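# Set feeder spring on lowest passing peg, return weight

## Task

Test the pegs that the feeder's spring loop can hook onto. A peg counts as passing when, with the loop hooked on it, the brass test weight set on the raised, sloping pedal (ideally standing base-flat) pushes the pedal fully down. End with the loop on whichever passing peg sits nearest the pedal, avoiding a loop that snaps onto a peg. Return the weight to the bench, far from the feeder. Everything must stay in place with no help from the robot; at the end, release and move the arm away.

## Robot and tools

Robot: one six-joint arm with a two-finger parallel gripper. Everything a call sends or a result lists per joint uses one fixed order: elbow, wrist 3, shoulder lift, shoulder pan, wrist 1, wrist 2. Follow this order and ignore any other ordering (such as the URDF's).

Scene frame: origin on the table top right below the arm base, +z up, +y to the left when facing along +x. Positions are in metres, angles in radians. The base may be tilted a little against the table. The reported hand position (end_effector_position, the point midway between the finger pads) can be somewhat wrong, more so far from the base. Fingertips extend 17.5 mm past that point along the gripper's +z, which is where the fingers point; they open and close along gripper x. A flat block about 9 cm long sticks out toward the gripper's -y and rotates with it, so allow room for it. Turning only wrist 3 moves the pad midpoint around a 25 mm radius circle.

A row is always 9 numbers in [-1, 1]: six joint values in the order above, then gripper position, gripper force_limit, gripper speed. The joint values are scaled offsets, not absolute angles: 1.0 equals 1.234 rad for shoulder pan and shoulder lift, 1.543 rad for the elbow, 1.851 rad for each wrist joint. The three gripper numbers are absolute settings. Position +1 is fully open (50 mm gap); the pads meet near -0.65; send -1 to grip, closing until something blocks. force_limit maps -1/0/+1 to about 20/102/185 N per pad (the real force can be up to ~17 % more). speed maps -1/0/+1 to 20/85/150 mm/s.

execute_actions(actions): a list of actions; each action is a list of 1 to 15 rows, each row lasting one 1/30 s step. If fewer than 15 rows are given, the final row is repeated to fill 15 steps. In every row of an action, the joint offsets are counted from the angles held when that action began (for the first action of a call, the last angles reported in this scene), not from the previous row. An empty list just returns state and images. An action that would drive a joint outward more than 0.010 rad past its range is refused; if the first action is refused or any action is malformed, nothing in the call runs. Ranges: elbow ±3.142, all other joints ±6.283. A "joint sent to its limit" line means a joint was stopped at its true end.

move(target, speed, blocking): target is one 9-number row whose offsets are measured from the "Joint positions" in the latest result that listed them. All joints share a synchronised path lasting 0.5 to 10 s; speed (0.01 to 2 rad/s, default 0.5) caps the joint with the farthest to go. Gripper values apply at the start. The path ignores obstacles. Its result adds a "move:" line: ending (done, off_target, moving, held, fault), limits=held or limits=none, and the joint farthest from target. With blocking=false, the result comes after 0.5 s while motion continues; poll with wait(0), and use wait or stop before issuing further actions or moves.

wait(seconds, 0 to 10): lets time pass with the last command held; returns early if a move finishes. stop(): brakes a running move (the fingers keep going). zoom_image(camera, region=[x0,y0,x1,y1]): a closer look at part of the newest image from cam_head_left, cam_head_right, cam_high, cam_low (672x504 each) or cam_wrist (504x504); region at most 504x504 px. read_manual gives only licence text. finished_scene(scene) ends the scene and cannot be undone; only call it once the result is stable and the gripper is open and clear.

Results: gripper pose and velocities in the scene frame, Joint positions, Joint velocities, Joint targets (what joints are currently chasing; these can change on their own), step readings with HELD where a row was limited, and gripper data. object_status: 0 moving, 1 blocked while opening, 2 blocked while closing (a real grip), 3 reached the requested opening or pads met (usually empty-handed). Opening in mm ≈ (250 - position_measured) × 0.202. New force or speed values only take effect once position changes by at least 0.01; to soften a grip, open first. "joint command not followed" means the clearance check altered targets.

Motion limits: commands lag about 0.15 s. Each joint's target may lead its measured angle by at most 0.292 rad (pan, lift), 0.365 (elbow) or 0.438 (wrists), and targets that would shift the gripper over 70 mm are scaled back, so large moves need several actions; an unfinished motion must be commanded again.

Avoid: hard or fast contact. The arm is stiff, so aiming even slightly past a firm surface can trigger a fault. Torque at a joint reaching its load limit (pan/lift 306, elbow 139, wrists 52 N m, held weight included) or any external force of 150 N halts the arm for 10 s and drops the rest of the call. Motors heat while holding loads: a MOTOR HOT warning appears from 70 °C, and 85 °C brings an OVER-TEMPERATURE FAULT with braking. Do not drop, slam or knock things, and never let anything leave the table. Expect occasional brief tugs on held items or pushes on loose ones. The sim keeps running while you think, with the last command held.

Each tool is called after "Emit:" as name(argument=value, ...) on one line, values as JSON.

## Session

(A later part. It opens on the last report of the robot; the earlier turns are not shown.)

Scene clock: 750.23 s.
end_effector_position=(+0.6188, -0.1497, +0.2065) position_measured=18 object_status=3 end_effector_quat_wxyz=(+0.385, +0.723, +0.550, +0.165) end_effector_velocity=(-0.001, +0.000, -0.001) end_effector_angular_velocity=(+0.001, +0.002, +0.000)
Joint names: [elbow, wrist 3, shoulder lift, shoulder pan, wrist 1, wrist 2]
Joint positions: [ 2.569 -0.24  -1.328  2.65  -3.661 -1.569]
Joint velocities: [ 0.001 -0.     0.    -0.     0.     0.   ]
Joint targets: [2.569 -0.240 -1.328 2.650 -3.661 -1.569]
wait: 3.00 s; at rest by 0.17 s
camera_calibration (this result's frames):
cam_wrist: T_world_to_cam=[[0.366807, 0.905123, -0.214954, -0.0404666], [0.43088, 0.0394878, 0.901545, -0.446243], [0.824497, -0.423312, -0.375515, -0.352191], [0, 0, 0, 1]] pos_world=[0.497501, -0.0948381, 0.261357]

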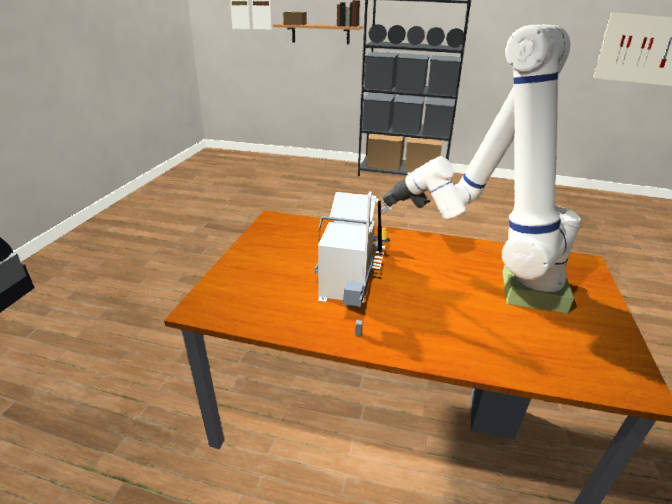

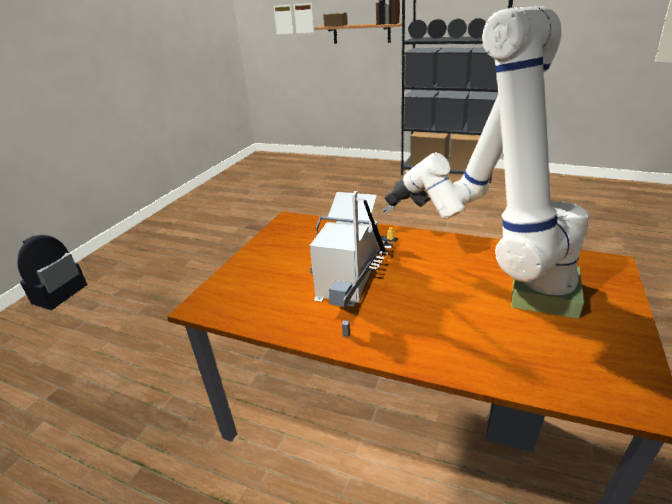

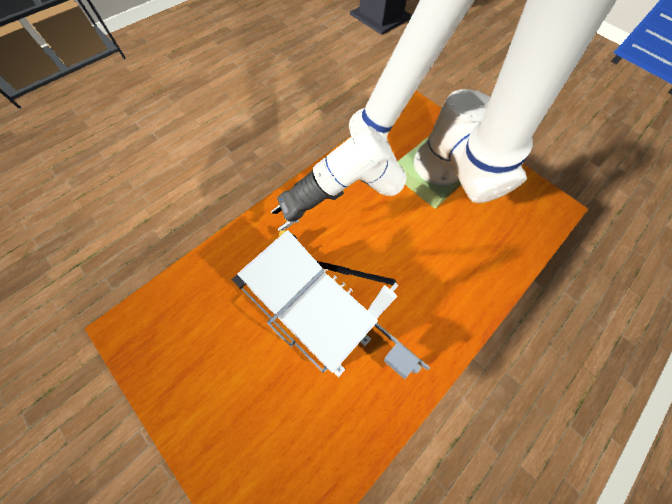

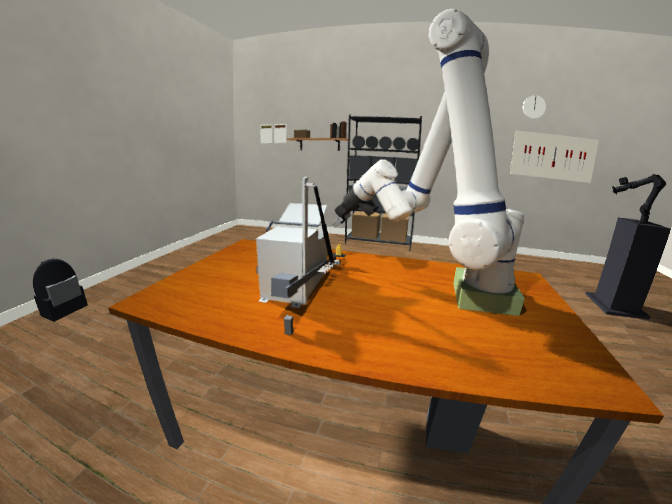

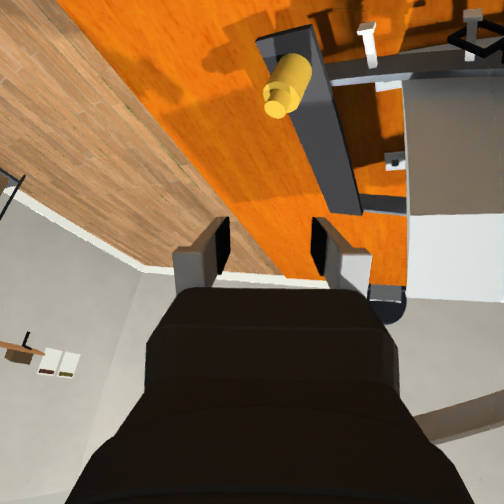

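Emit:
move(target=[0.0603, 0.0043, 0.0259, -0.1994, 0.0573, 0.1983, 0.9, 0, 0.5], speed=0.5)

Scene clock: 767.43 s.
end_effector_position=(+0.5672, -0.1543, +0.1352) position_measured=18 object_status=3 end_effector_quat_wxyz=(+0.244, +0.781, +0.516, +0.254) end_effector_velocity=(-0.001, +0.000, -0.001) end_effector_angular_velocity=(+0.003, +0.002, -0.001)
Joint names: [elbow, wrist 3, shoulder lift, shoulder pan, wrist 1, wrist 2]
Joint positions: [ 2.662 -0.232 -1.296  2.404 -3.555 -1.202]
Joint velocities: [ 0.002 -0.     0.    -0.002  0.002  0.002]
Joint targets: [2.662 -0.232 -1.296 2.404 -3.555 -1.202]
move: done; limits=none; farthest joint: the wrist 2, 0.001 radians from its target (0.367 radians at the start)
camera_calibration (this result's frames):
cam_wrist: T_world_to_cam=[[0.365258, 0.92436, 0.110203, -0.072798], [0.448549, -0.278492, 0.849262, -0.41157], [0.815715, -0.260768, -0.516342, -0.289278], [0, 0, 0, 1]] pos_world=[0.447167, -0.122762, 0.208187]

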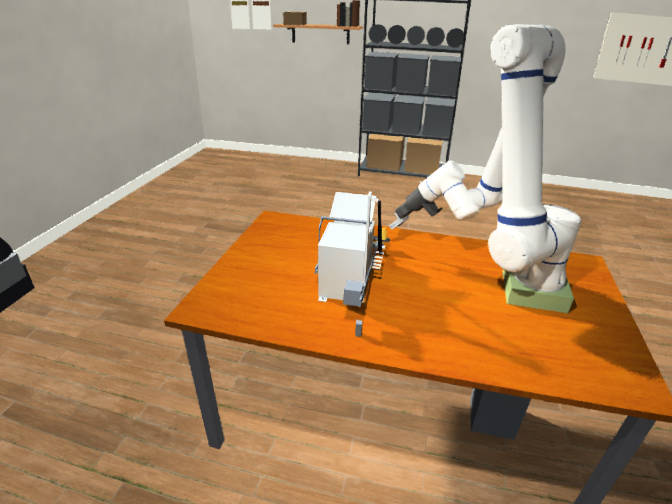

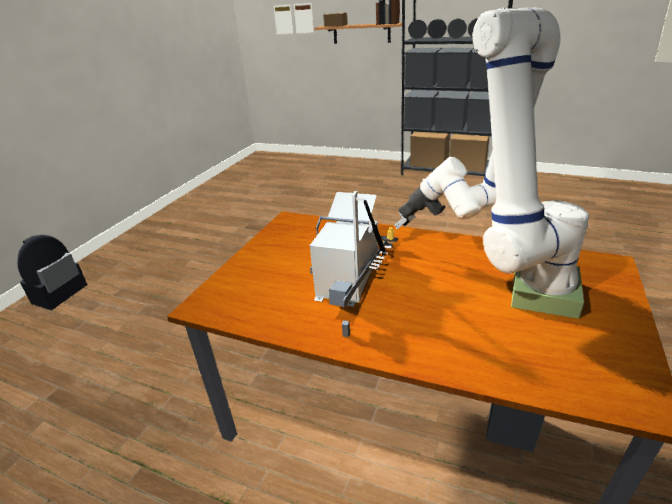

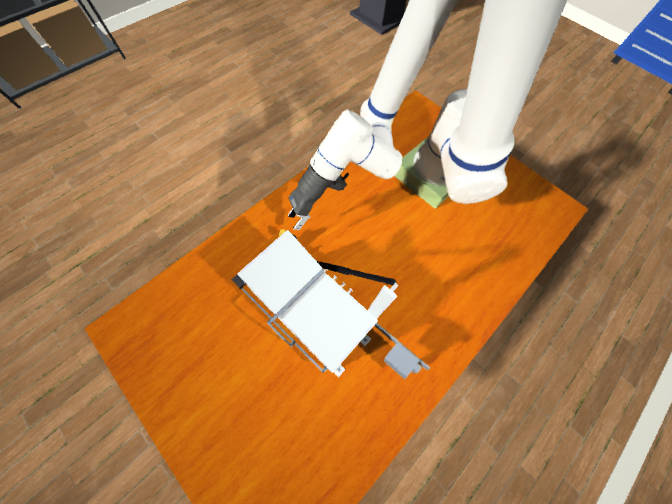

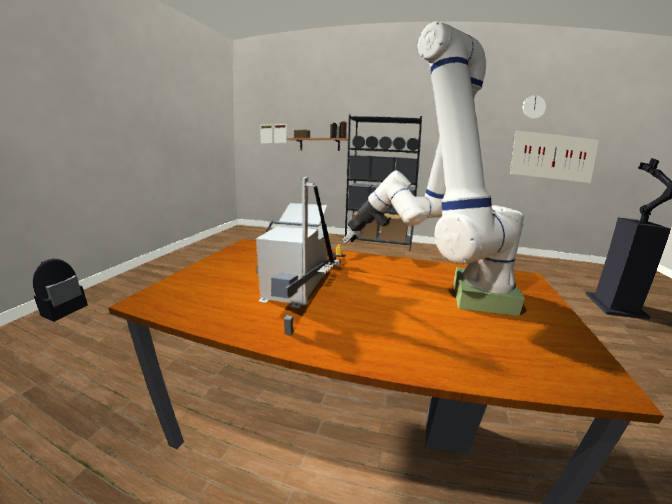

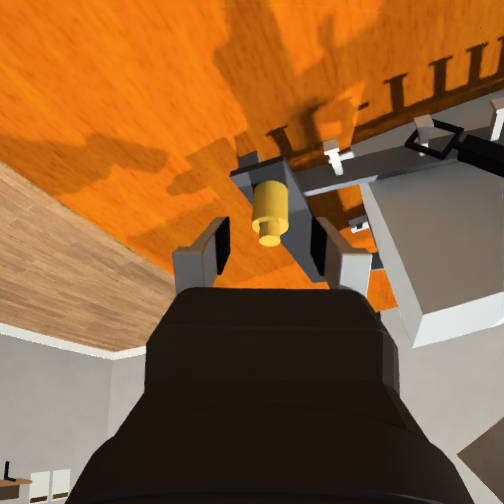

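Identical to the fully-down view: peg 2 confirmed.

Emit:
move(target=[-0.0655, 0.0313, 0.184, 0.0543, -0.0794, -0.0211, 0.9, 0, 0.5], speed=0.2)

Emit:
move(target=[0,0,0,0,0,0,-1,0,-0.3])

Scene clock: 774.40 s.
end_effector_position=(+0.6194, -0.1641, +0.0752) position_measured=18 object_status=3 end_effector_quat_wxyz=(+0.244, +0.781, +0.516, +0.254) end_effector_velocity=(+0.000, +0.000, -0.001) end_effector_angular_velocity=(+0.001, +0.001, -0.000)
Joint names: [elbow, wrist 3, shoulder lift, shoulder pan, wrist 1, wrist 2]
Joint positions: [ 2.561 -0.174 -1.07   2.471 -3.702 -1.241]
Joint velocities: [-0.001  0.001  0.002  0.001 -0.001 -0.   ]
Joint targets: [2.561 -0.174 -1.069 2.471 -3.702 -1.241]
move: done; limits=none; farthest joint: the shoulder lift, 0.001 radians from its target (0.228 radians at the start)
camera_calibration (this result's frames):
cam_wrist: T_world_to_cam=[[0.365117, 0.924411, 0.110248, -0.0761093], [0.447569, -0.278139, 0.849895, -0.386132], [0.816316, -0.260967, -0.515291, -0.365857], [0, 0, 0, 1]] pos_world=[0.499264, -0.132519, 0.14804]

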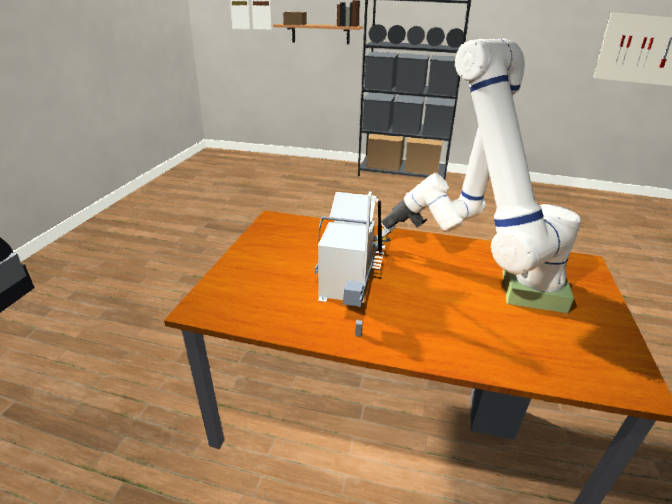

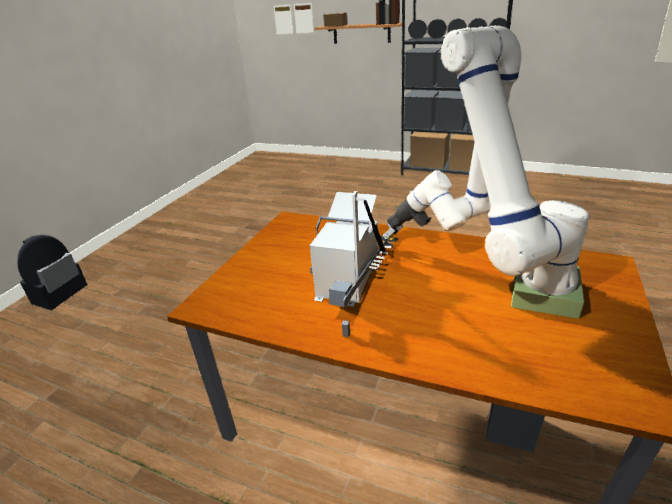

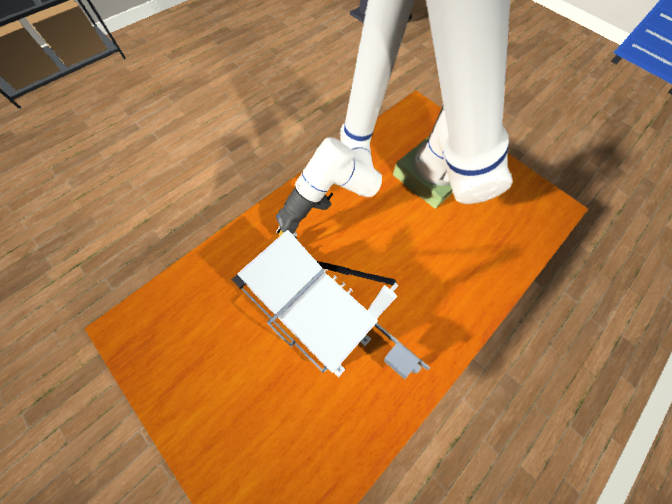

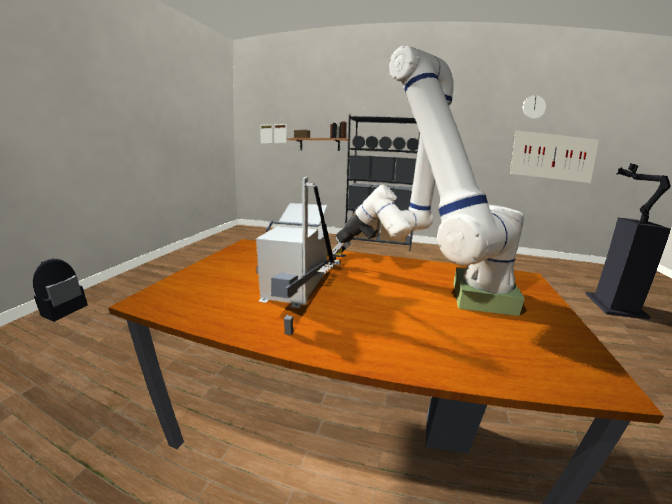

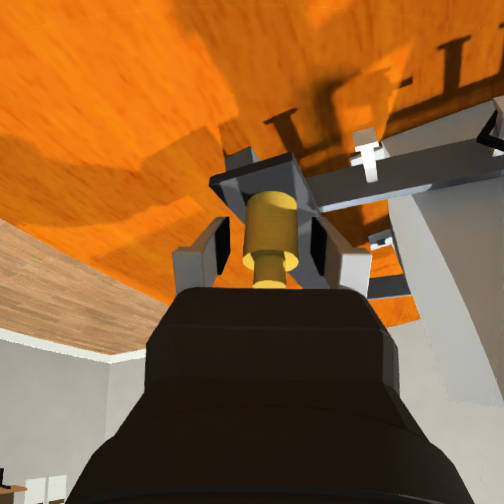

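Scene clock: 774.93 s.
end_effector_position=(+0.6194, -0.1641, +0.0752) position_measured=119 object_status=2 end_effector_quat_wxyz=(+0.244, +0.781, +0.516, +0.254) end_effector_velocity=(+0.000, -0.000, +0.000) end_effector_angular_velocity=(-0.000, +0.000, +0.000)
Joint names: [elbow, wrist 3, shoulder lift, shoulder pan, wrist 1, wrist 2]
Joint positions: [ 2.561 -0.174 -1.069  2.471 -3.702 -1.241]
Joint velocities: [-0.    -0.    -0.    -0.     0.001  0.   ]
Joint targets: [2.561 -0.174 -1.070 2.471 -3.702 -1.241]
move: done; limits=none; farthest joint: the shoulder lift, 0.001 radians from its target (0.000 radians at the start)
camera_calibration (this result's frames):
cam_wrist: T_world_to_cam=[[0.365119, 0.92441, 0.110247, -0.0761113], [0.44757, -0.278139, 0.849894, -0.386123], [0.816314, -0.260969, -0.515292, -0.365875], [0, 0, 0, 1]] pos_world=[0.499276, -0.13252, 0.148022]

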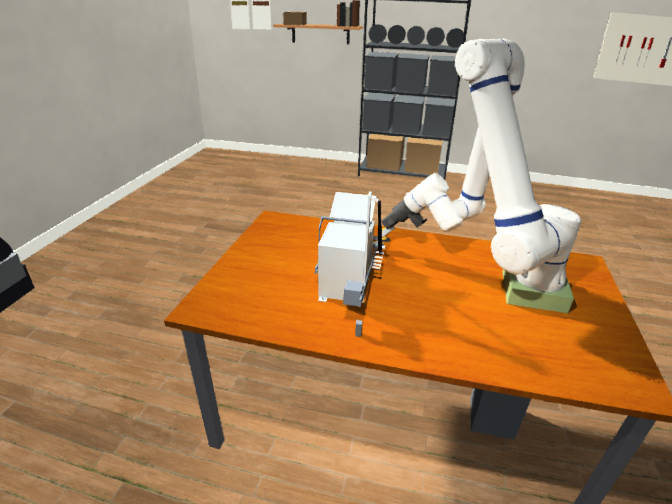

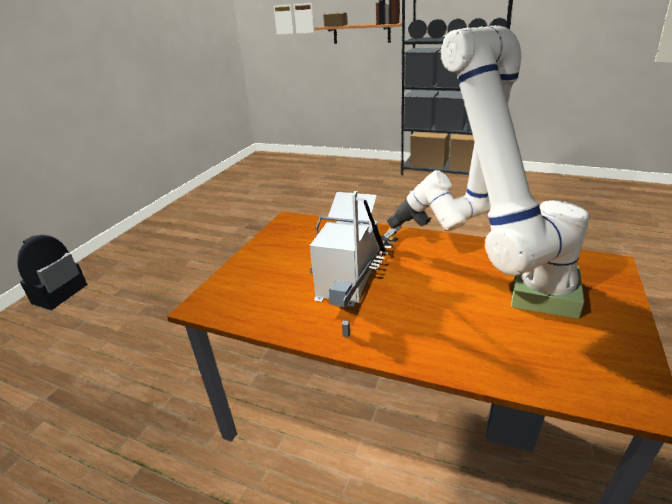

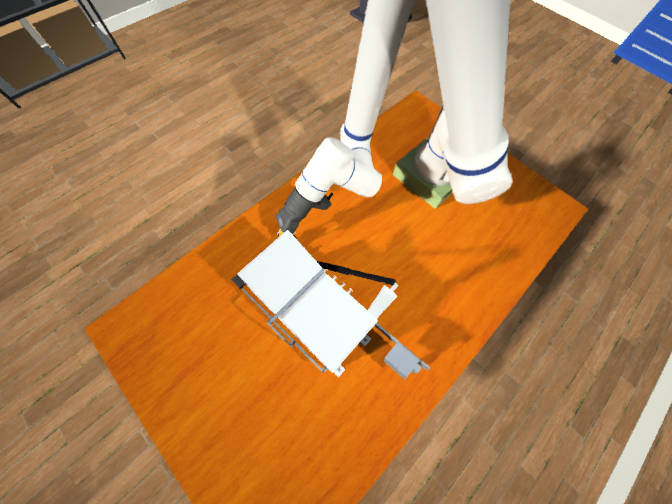

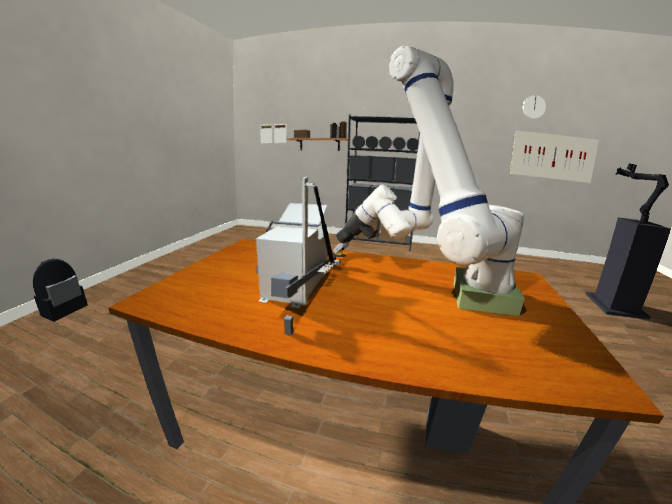

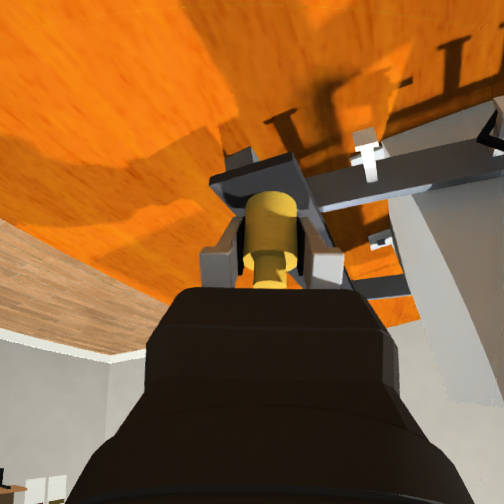

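Emit:
move(target=[0.0058, -0.0357, -0.2107, 0.1451, 0.0222, -0.1772, -1, 0, -0.3], speed=0.15)

Emit:
move(target=[0.0013, 0.0027, -0.0543, 0.0065, 0.0346, -0.0032, -1, 0, -0.3], speed=0.1)

Emit:
move(target=[0.07, 0.3701, -0.1815, 0.1556, 0.154, -0.2139, -1, 0, -0.3], speed=0.7)

Scene clock: 792.30 s.
end_effector_position=(+0.6183, -0.1494, +0.2066) position_measured=119 object_status=2 end_effector_quat_wxyz=(+0.385, +0.723, +0.550, +0.165) end_effector_velocity=(+0.000, -0.000, +0.001) end_effector_angular_velocity=(-0.003, -0.002, +0.000)
Joint names: [elbow, wrist 3, shoulder lift, shoulder pan, wrist 1, wrist 2]
Joint positions: [ 2.57  -0.24  -1.329  2.65  -3.661 -1.569]
Joint velocities: [-0.001 -0.001 -0.001  0.001 -0.001 -0.002]
Joint targets: [2.570 -0.240 -1.330 2.650 -3.661 -1.569]
move: done; limits=none; farthest joint: the shoulder pan, 0.000 radians from its target (0.179 radians at the start)
camera_calibration (this result's frames):
cam_wrist: T_world_to_cam=[[0.366659, 0.905154, -0.215076, -0.0403824], [0.43104, 0.0395934, 0.901464, -0.44621], [0.824479, -0.423236, -0.37564, -0.351557], [0, 0, 0, 1]] pos_world=[0.496992, -0.0945721, 0.261498]

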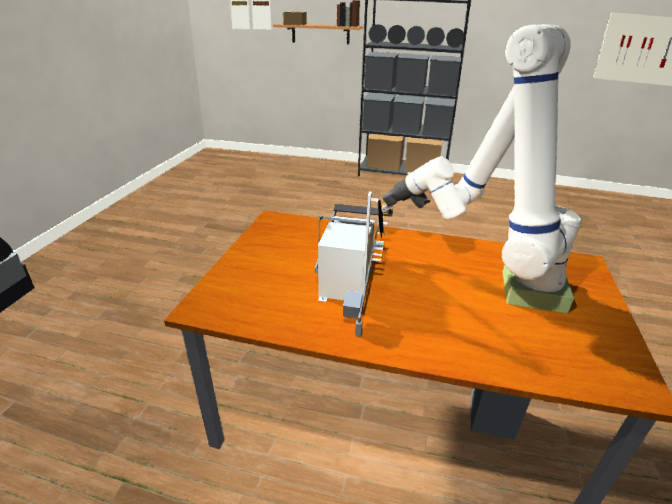

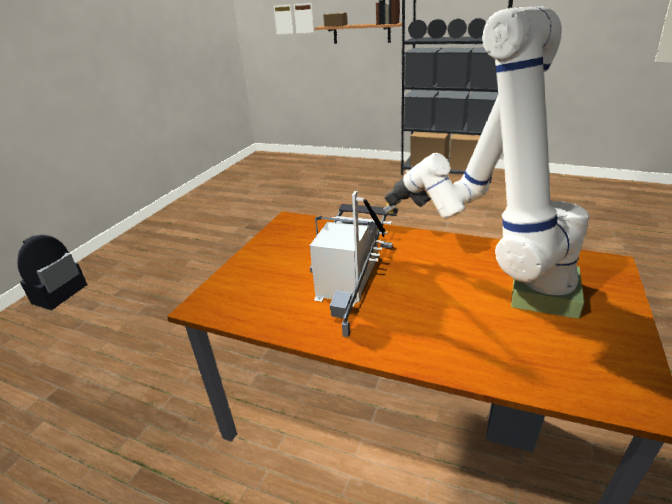

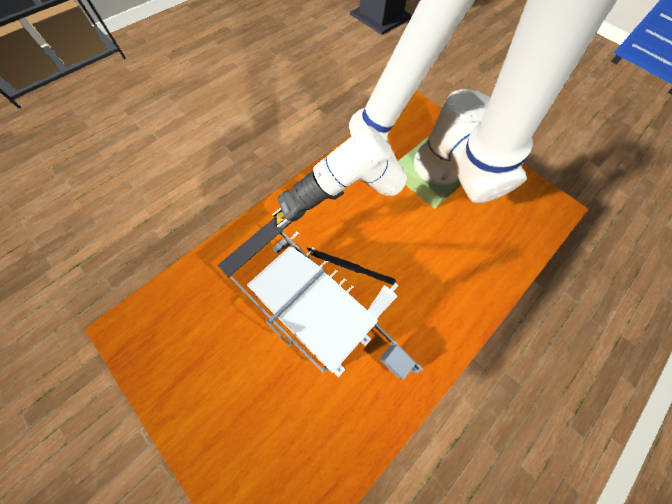

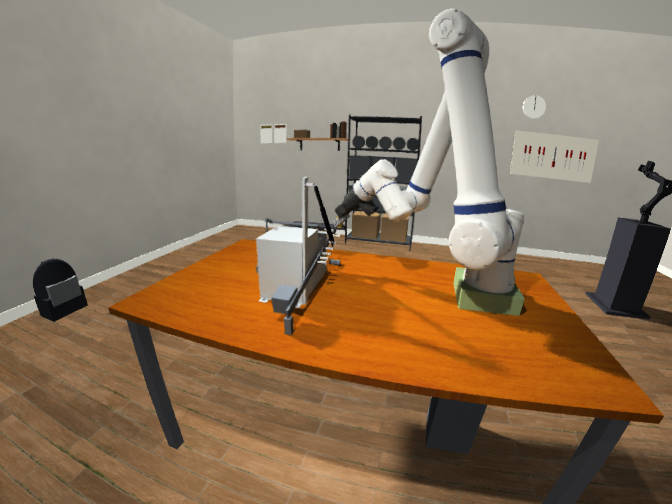

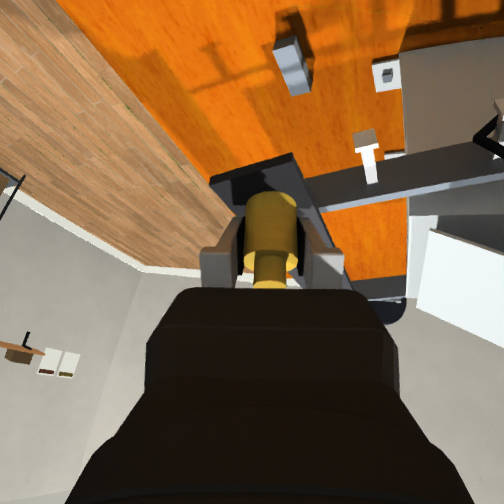

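Scene clock: 793.37 s.
end_effector_position=(+0.6137, -0.1430, +0.2284) position_measured=119 object_status=2 end_effector_quat_wxyz=(+0.385, +0.722, +0.550, +0.165) end_effector_velocity=(-0.001, +0.000, +0.000) end_effector_angular_velocity=(+0.000, +0.001, -0.000)
Joint names: [elbow, wrist 3, shoulder lift, shoulder pan, wrist 1, wrist 2]
Joint positions: [ 2.572 -0.235 -1.396  2.658 -3.597 -1.575]
Joint velocities: [ 0.001  0.    -0.002 -0.     0.002 -0.   ]
Joint targets: [2.572 -0.235 -1.396 2.658 -3.597 -1.575]
move: done; limits=none; farthest joint: the shoulder pan, 0.000 radians from its target (0.008 radians at the start)
camera_calibration (this result's frames):
cam_wrist: T_world_to_cam=[[0.366575, 0.905124, -0.215344, -0.0397405], [0.430348, 0.0402542, 0.901765, -0.46363], [0.824878, -0.423238, -0.374762, -0.337256], [0, 0, 0, 1]] pos_world=[0.492285, -0.0881063, 0.283136]

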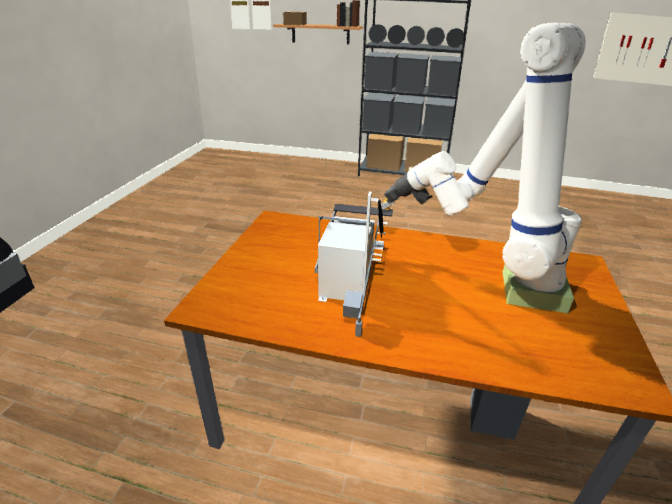

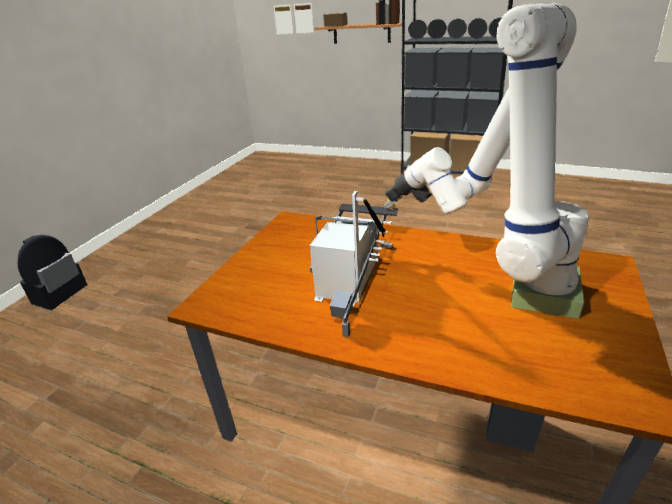

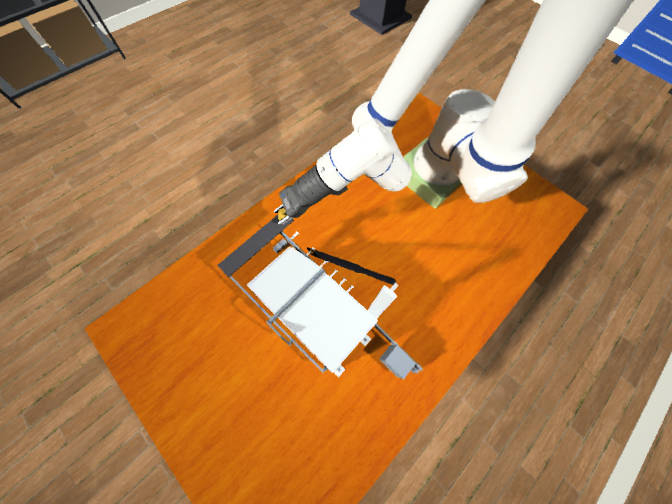

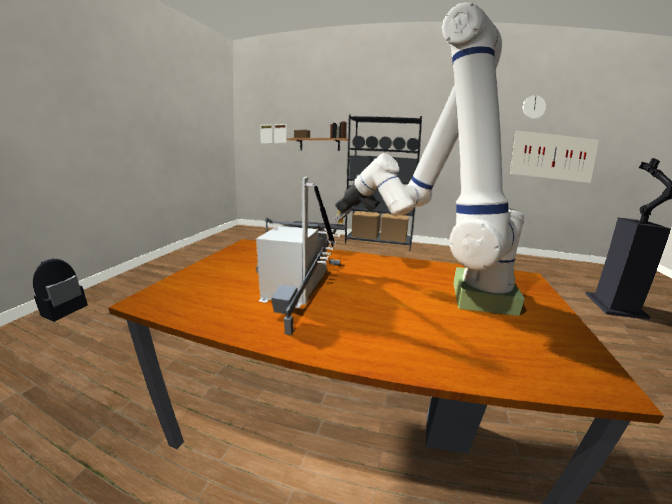

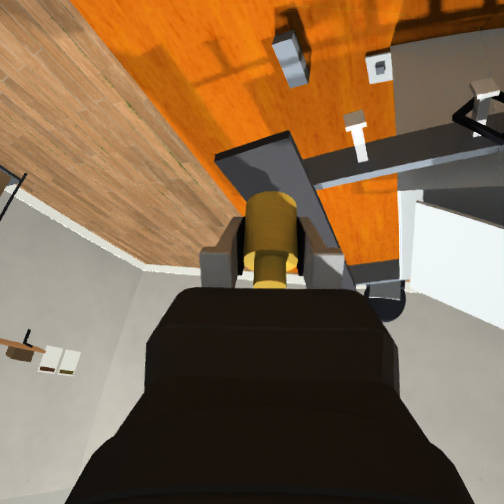

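Scene clock: 795.00 s.
end_effector_position=(+0.4926, -0.0807, +0.2341) position_measured=119 object_status=2 end_effector_quat_wxyz=(+0.363, +0.873, +0.301, +0.127) end_effector_velocity=(-0.001, -0.001, -0.001) end_effector_angular_velocity=(+0.001, +0.002, -0.003)
Joint names: [elbow, wrist 3, shoulder lift, shoulder pan, wrist 1, wrist 2]
Joint positions: [ 2.68   0.45  -1.62   2.85  -3.312 -1.971]
Joint velocities: [ 0.001  0.002  0.    -0.001  0.001 -0.001]
Joint targets: [2.680 0.450 -1.620 2.850 -3.312 -1.971]
move: done; limits=none; farthest joint: the shoulder pan, 0.000 radians from its target (0.192 radians at the start)
camera_calibration (this result's frames):
cam_wrist: T_world_to_cam=[[0.803732, 0.594192, -0.0308382, -0.334147], [0.286462, -0.341014, 0.895348, -0.37761], [0.521493, -0.728454, -0.444298, -0.0677631], [0, 0, 0, 1]] pos_world=[0.412073, 0.0204145, 0.297681]

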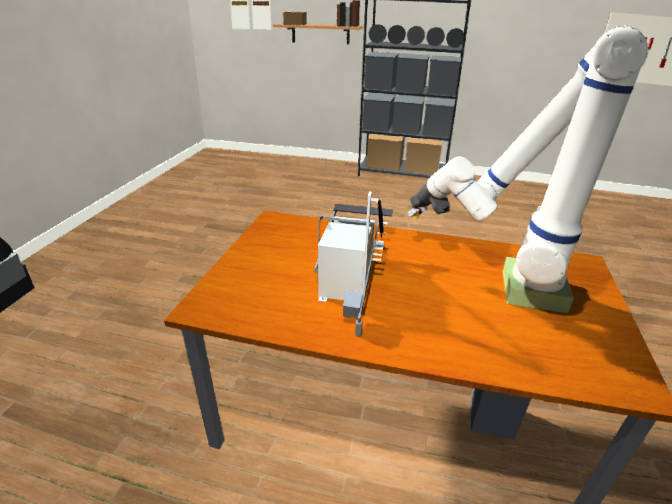

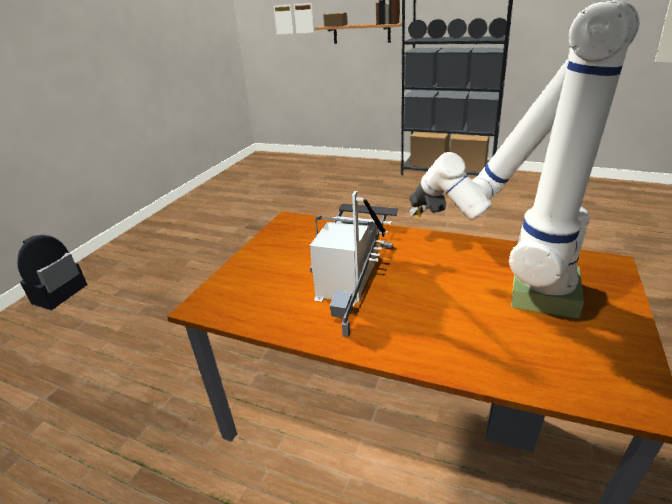

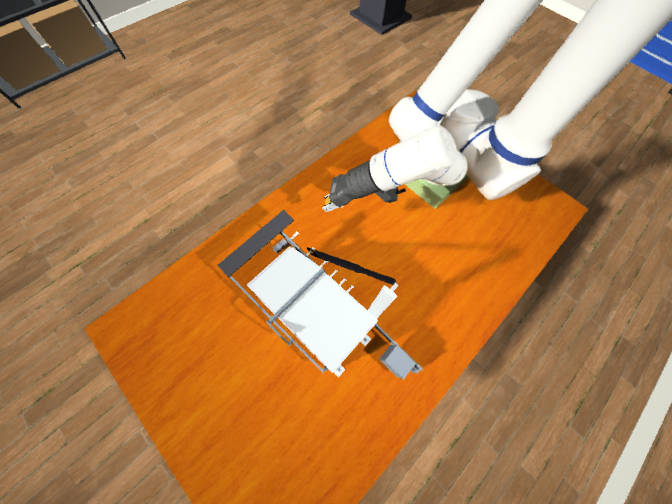

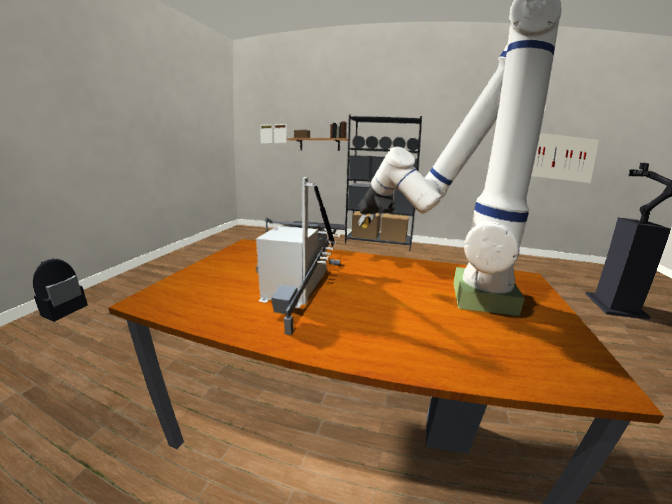

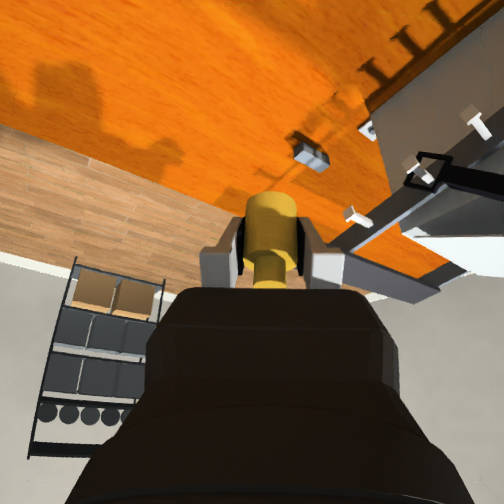

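Emit:
move(target=[0.0175, 0.1016, 0.56, 0.8825, -0.3387, -0.0573, -1, 0, -0.3], speed=0.7)

Scene clock: 812.10 s.
end_effector_position=(+0.3077, +0.3696, +0.0334) position_measured=119 object_status=2 end_effector_quat_wxyz=(+0.268, +0.660, +0.651, +0.262) end_effector_velocity=(-0.001, +0.000, -0.000) end_effector_angular_velocity=(-0.001, +0.001, +0.002)
Joint names: [elbow, wrist 3, shoulder lift, shoulder pan, wrist 1, wrist 2]
Joint positions: [ 2.707  0.638 -0.929  3.939 -3.939 -2.077]
Joint velocities: [ 0.    -0.     0.001  0.002  0.    -0.   ]
Joint targets: [2.707 0.638 -0.929 3.939 -3.939 -2.077]
move: done; limits=none; farthest joint: the shoulder pan, 0.000 radians from its target (1.089 radians at the start)
camera_calibration (this result's frames):
cam_wrist: T_world_to_cam=[[0.0432542, 0.998381, -0.0369355, -0.374461], [0.464117, 0.0126586, 0.885683, -0.176431], [0.884717, -0.0554519, -0.462818, -0.0924456], [0, 0, 0, 1]] pos_world=[0.17987, 0.370962, 0.0996457]

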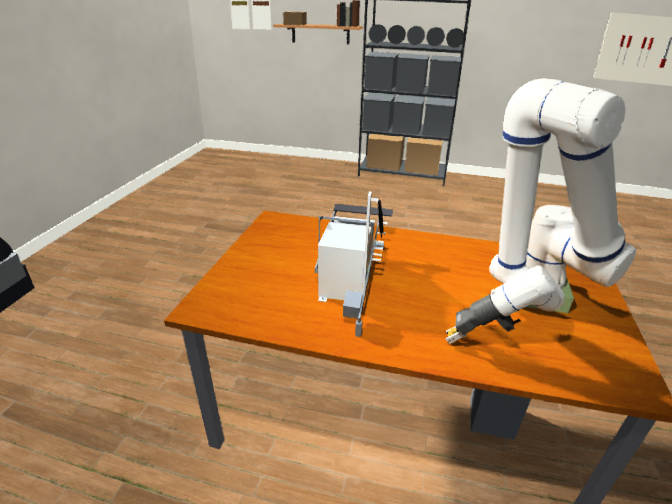

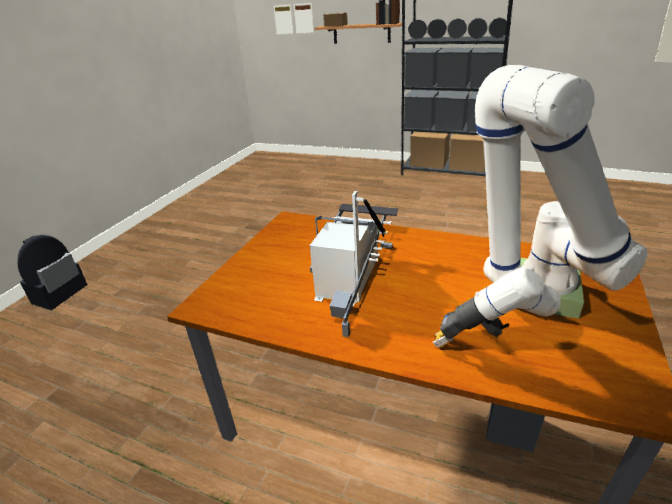

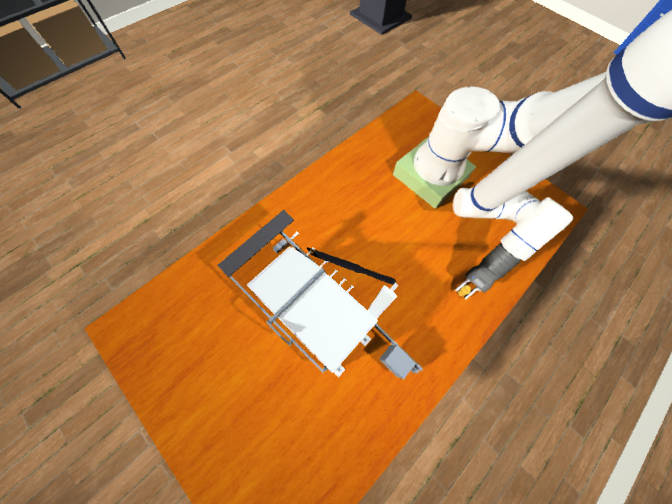

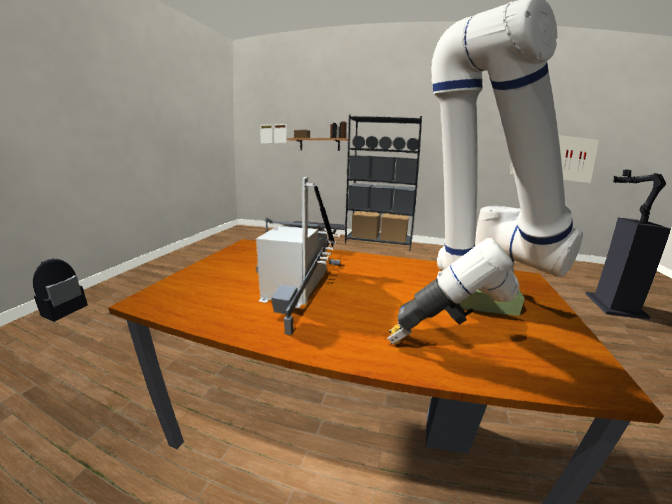

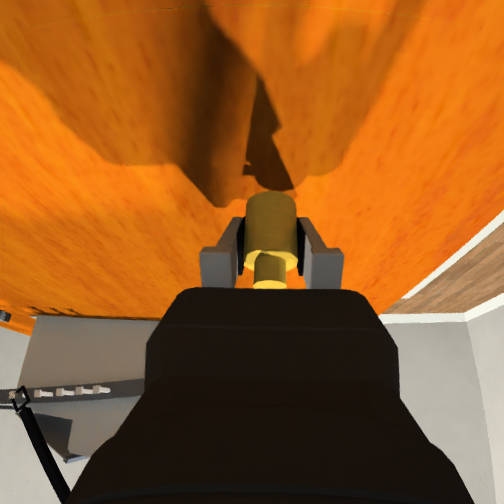

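Emit:
move(target=[-0.0024, 0, 0.0235, 0, -0.0139, 0, -1, 0, -0.3], speed=0.04)

Emit:
zoom_image(camera="cam_low", region=[370, 310, 440, 360])

Scene clock: 819.53 s.
end_effector_position=(+0.3079, +0.3696, +0.0258) position_measured=119 object_status=2 end_effector_quat_wxyz=(+0.268, +0.660, +0.651, +0.262) end_effector_velocity=(+0.001, -0.000, -0.000) end_effector_angular_velocity=(+0.000, -0.000, -0.001)
Joint names: [elbow, wrist 3, shoulder lift, shoulder pan, wrist 1, wrist 2]
Joint positions: [ 2.704  0.638 -0.9    3.939 -3.965 -2.077]
Joint velocities: [-0.     0.     0.002 -0.001 -0.002 -0.   ]
Joint targets: [2.704 0.638 -0.900 3.939 -3.965 -2.077]
move: done; limits=none; farthest joint: the shoulder pan, 0.000 radians from its target (0.000 radians at the start)
camera_calibration (this result's frames):
cam_wrist: T_world_to_cam=[[0.0432343, 0.998394, -0.0366118, -0.374756], [0.463839, 0.0123981, 0.885833, -0.169608], [0.884864, -0.0552803, -0.462558, -0.0961829], [0, 0, 0, 1]] pos_world=[0.179982, 0.37094, 0.0920335]

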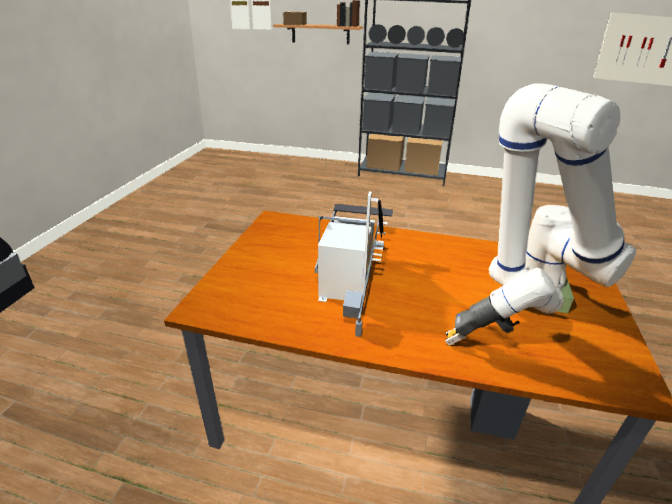

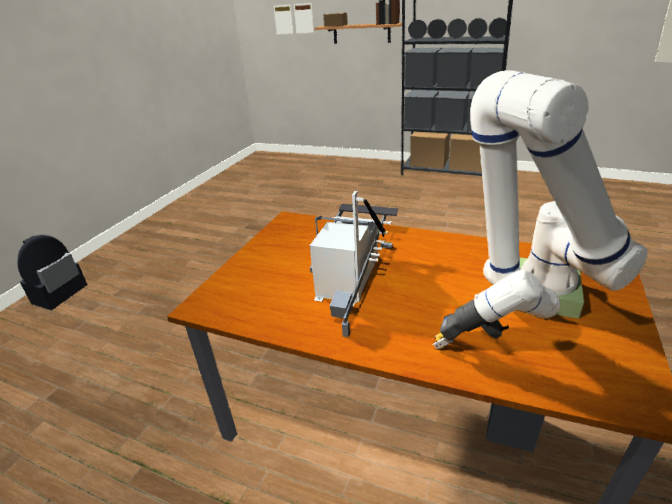

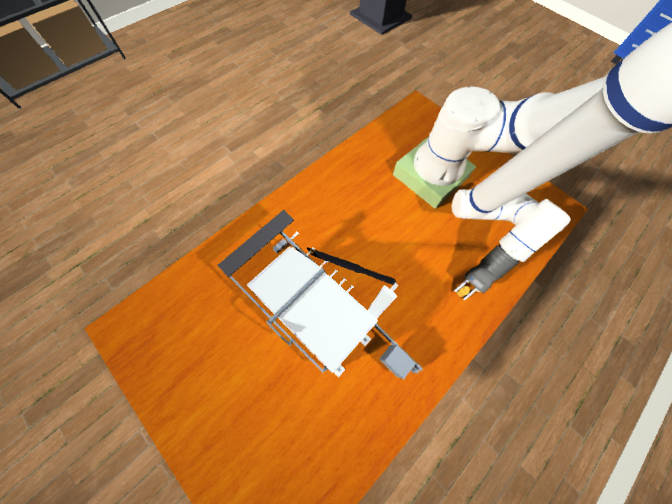

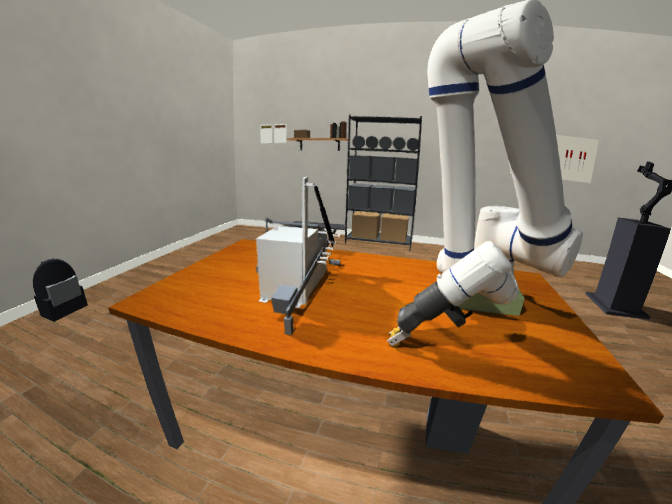

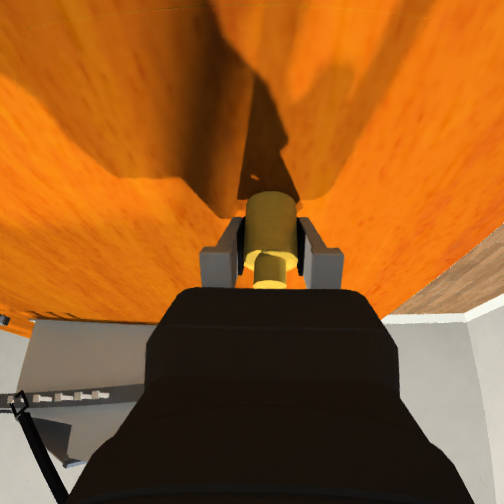

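Region (370, 310, 440, 360) of cam_low's 672x504 image, scaled by 7.200, with more detail than that image has; it fills the top 360 rows of this view, and the rest is white.

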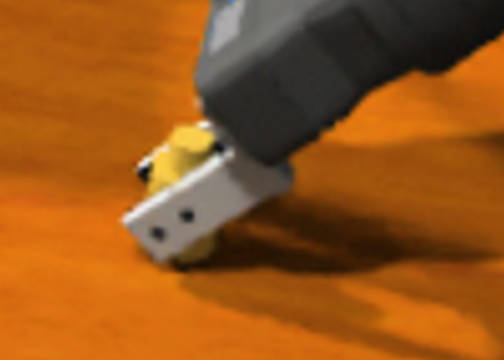

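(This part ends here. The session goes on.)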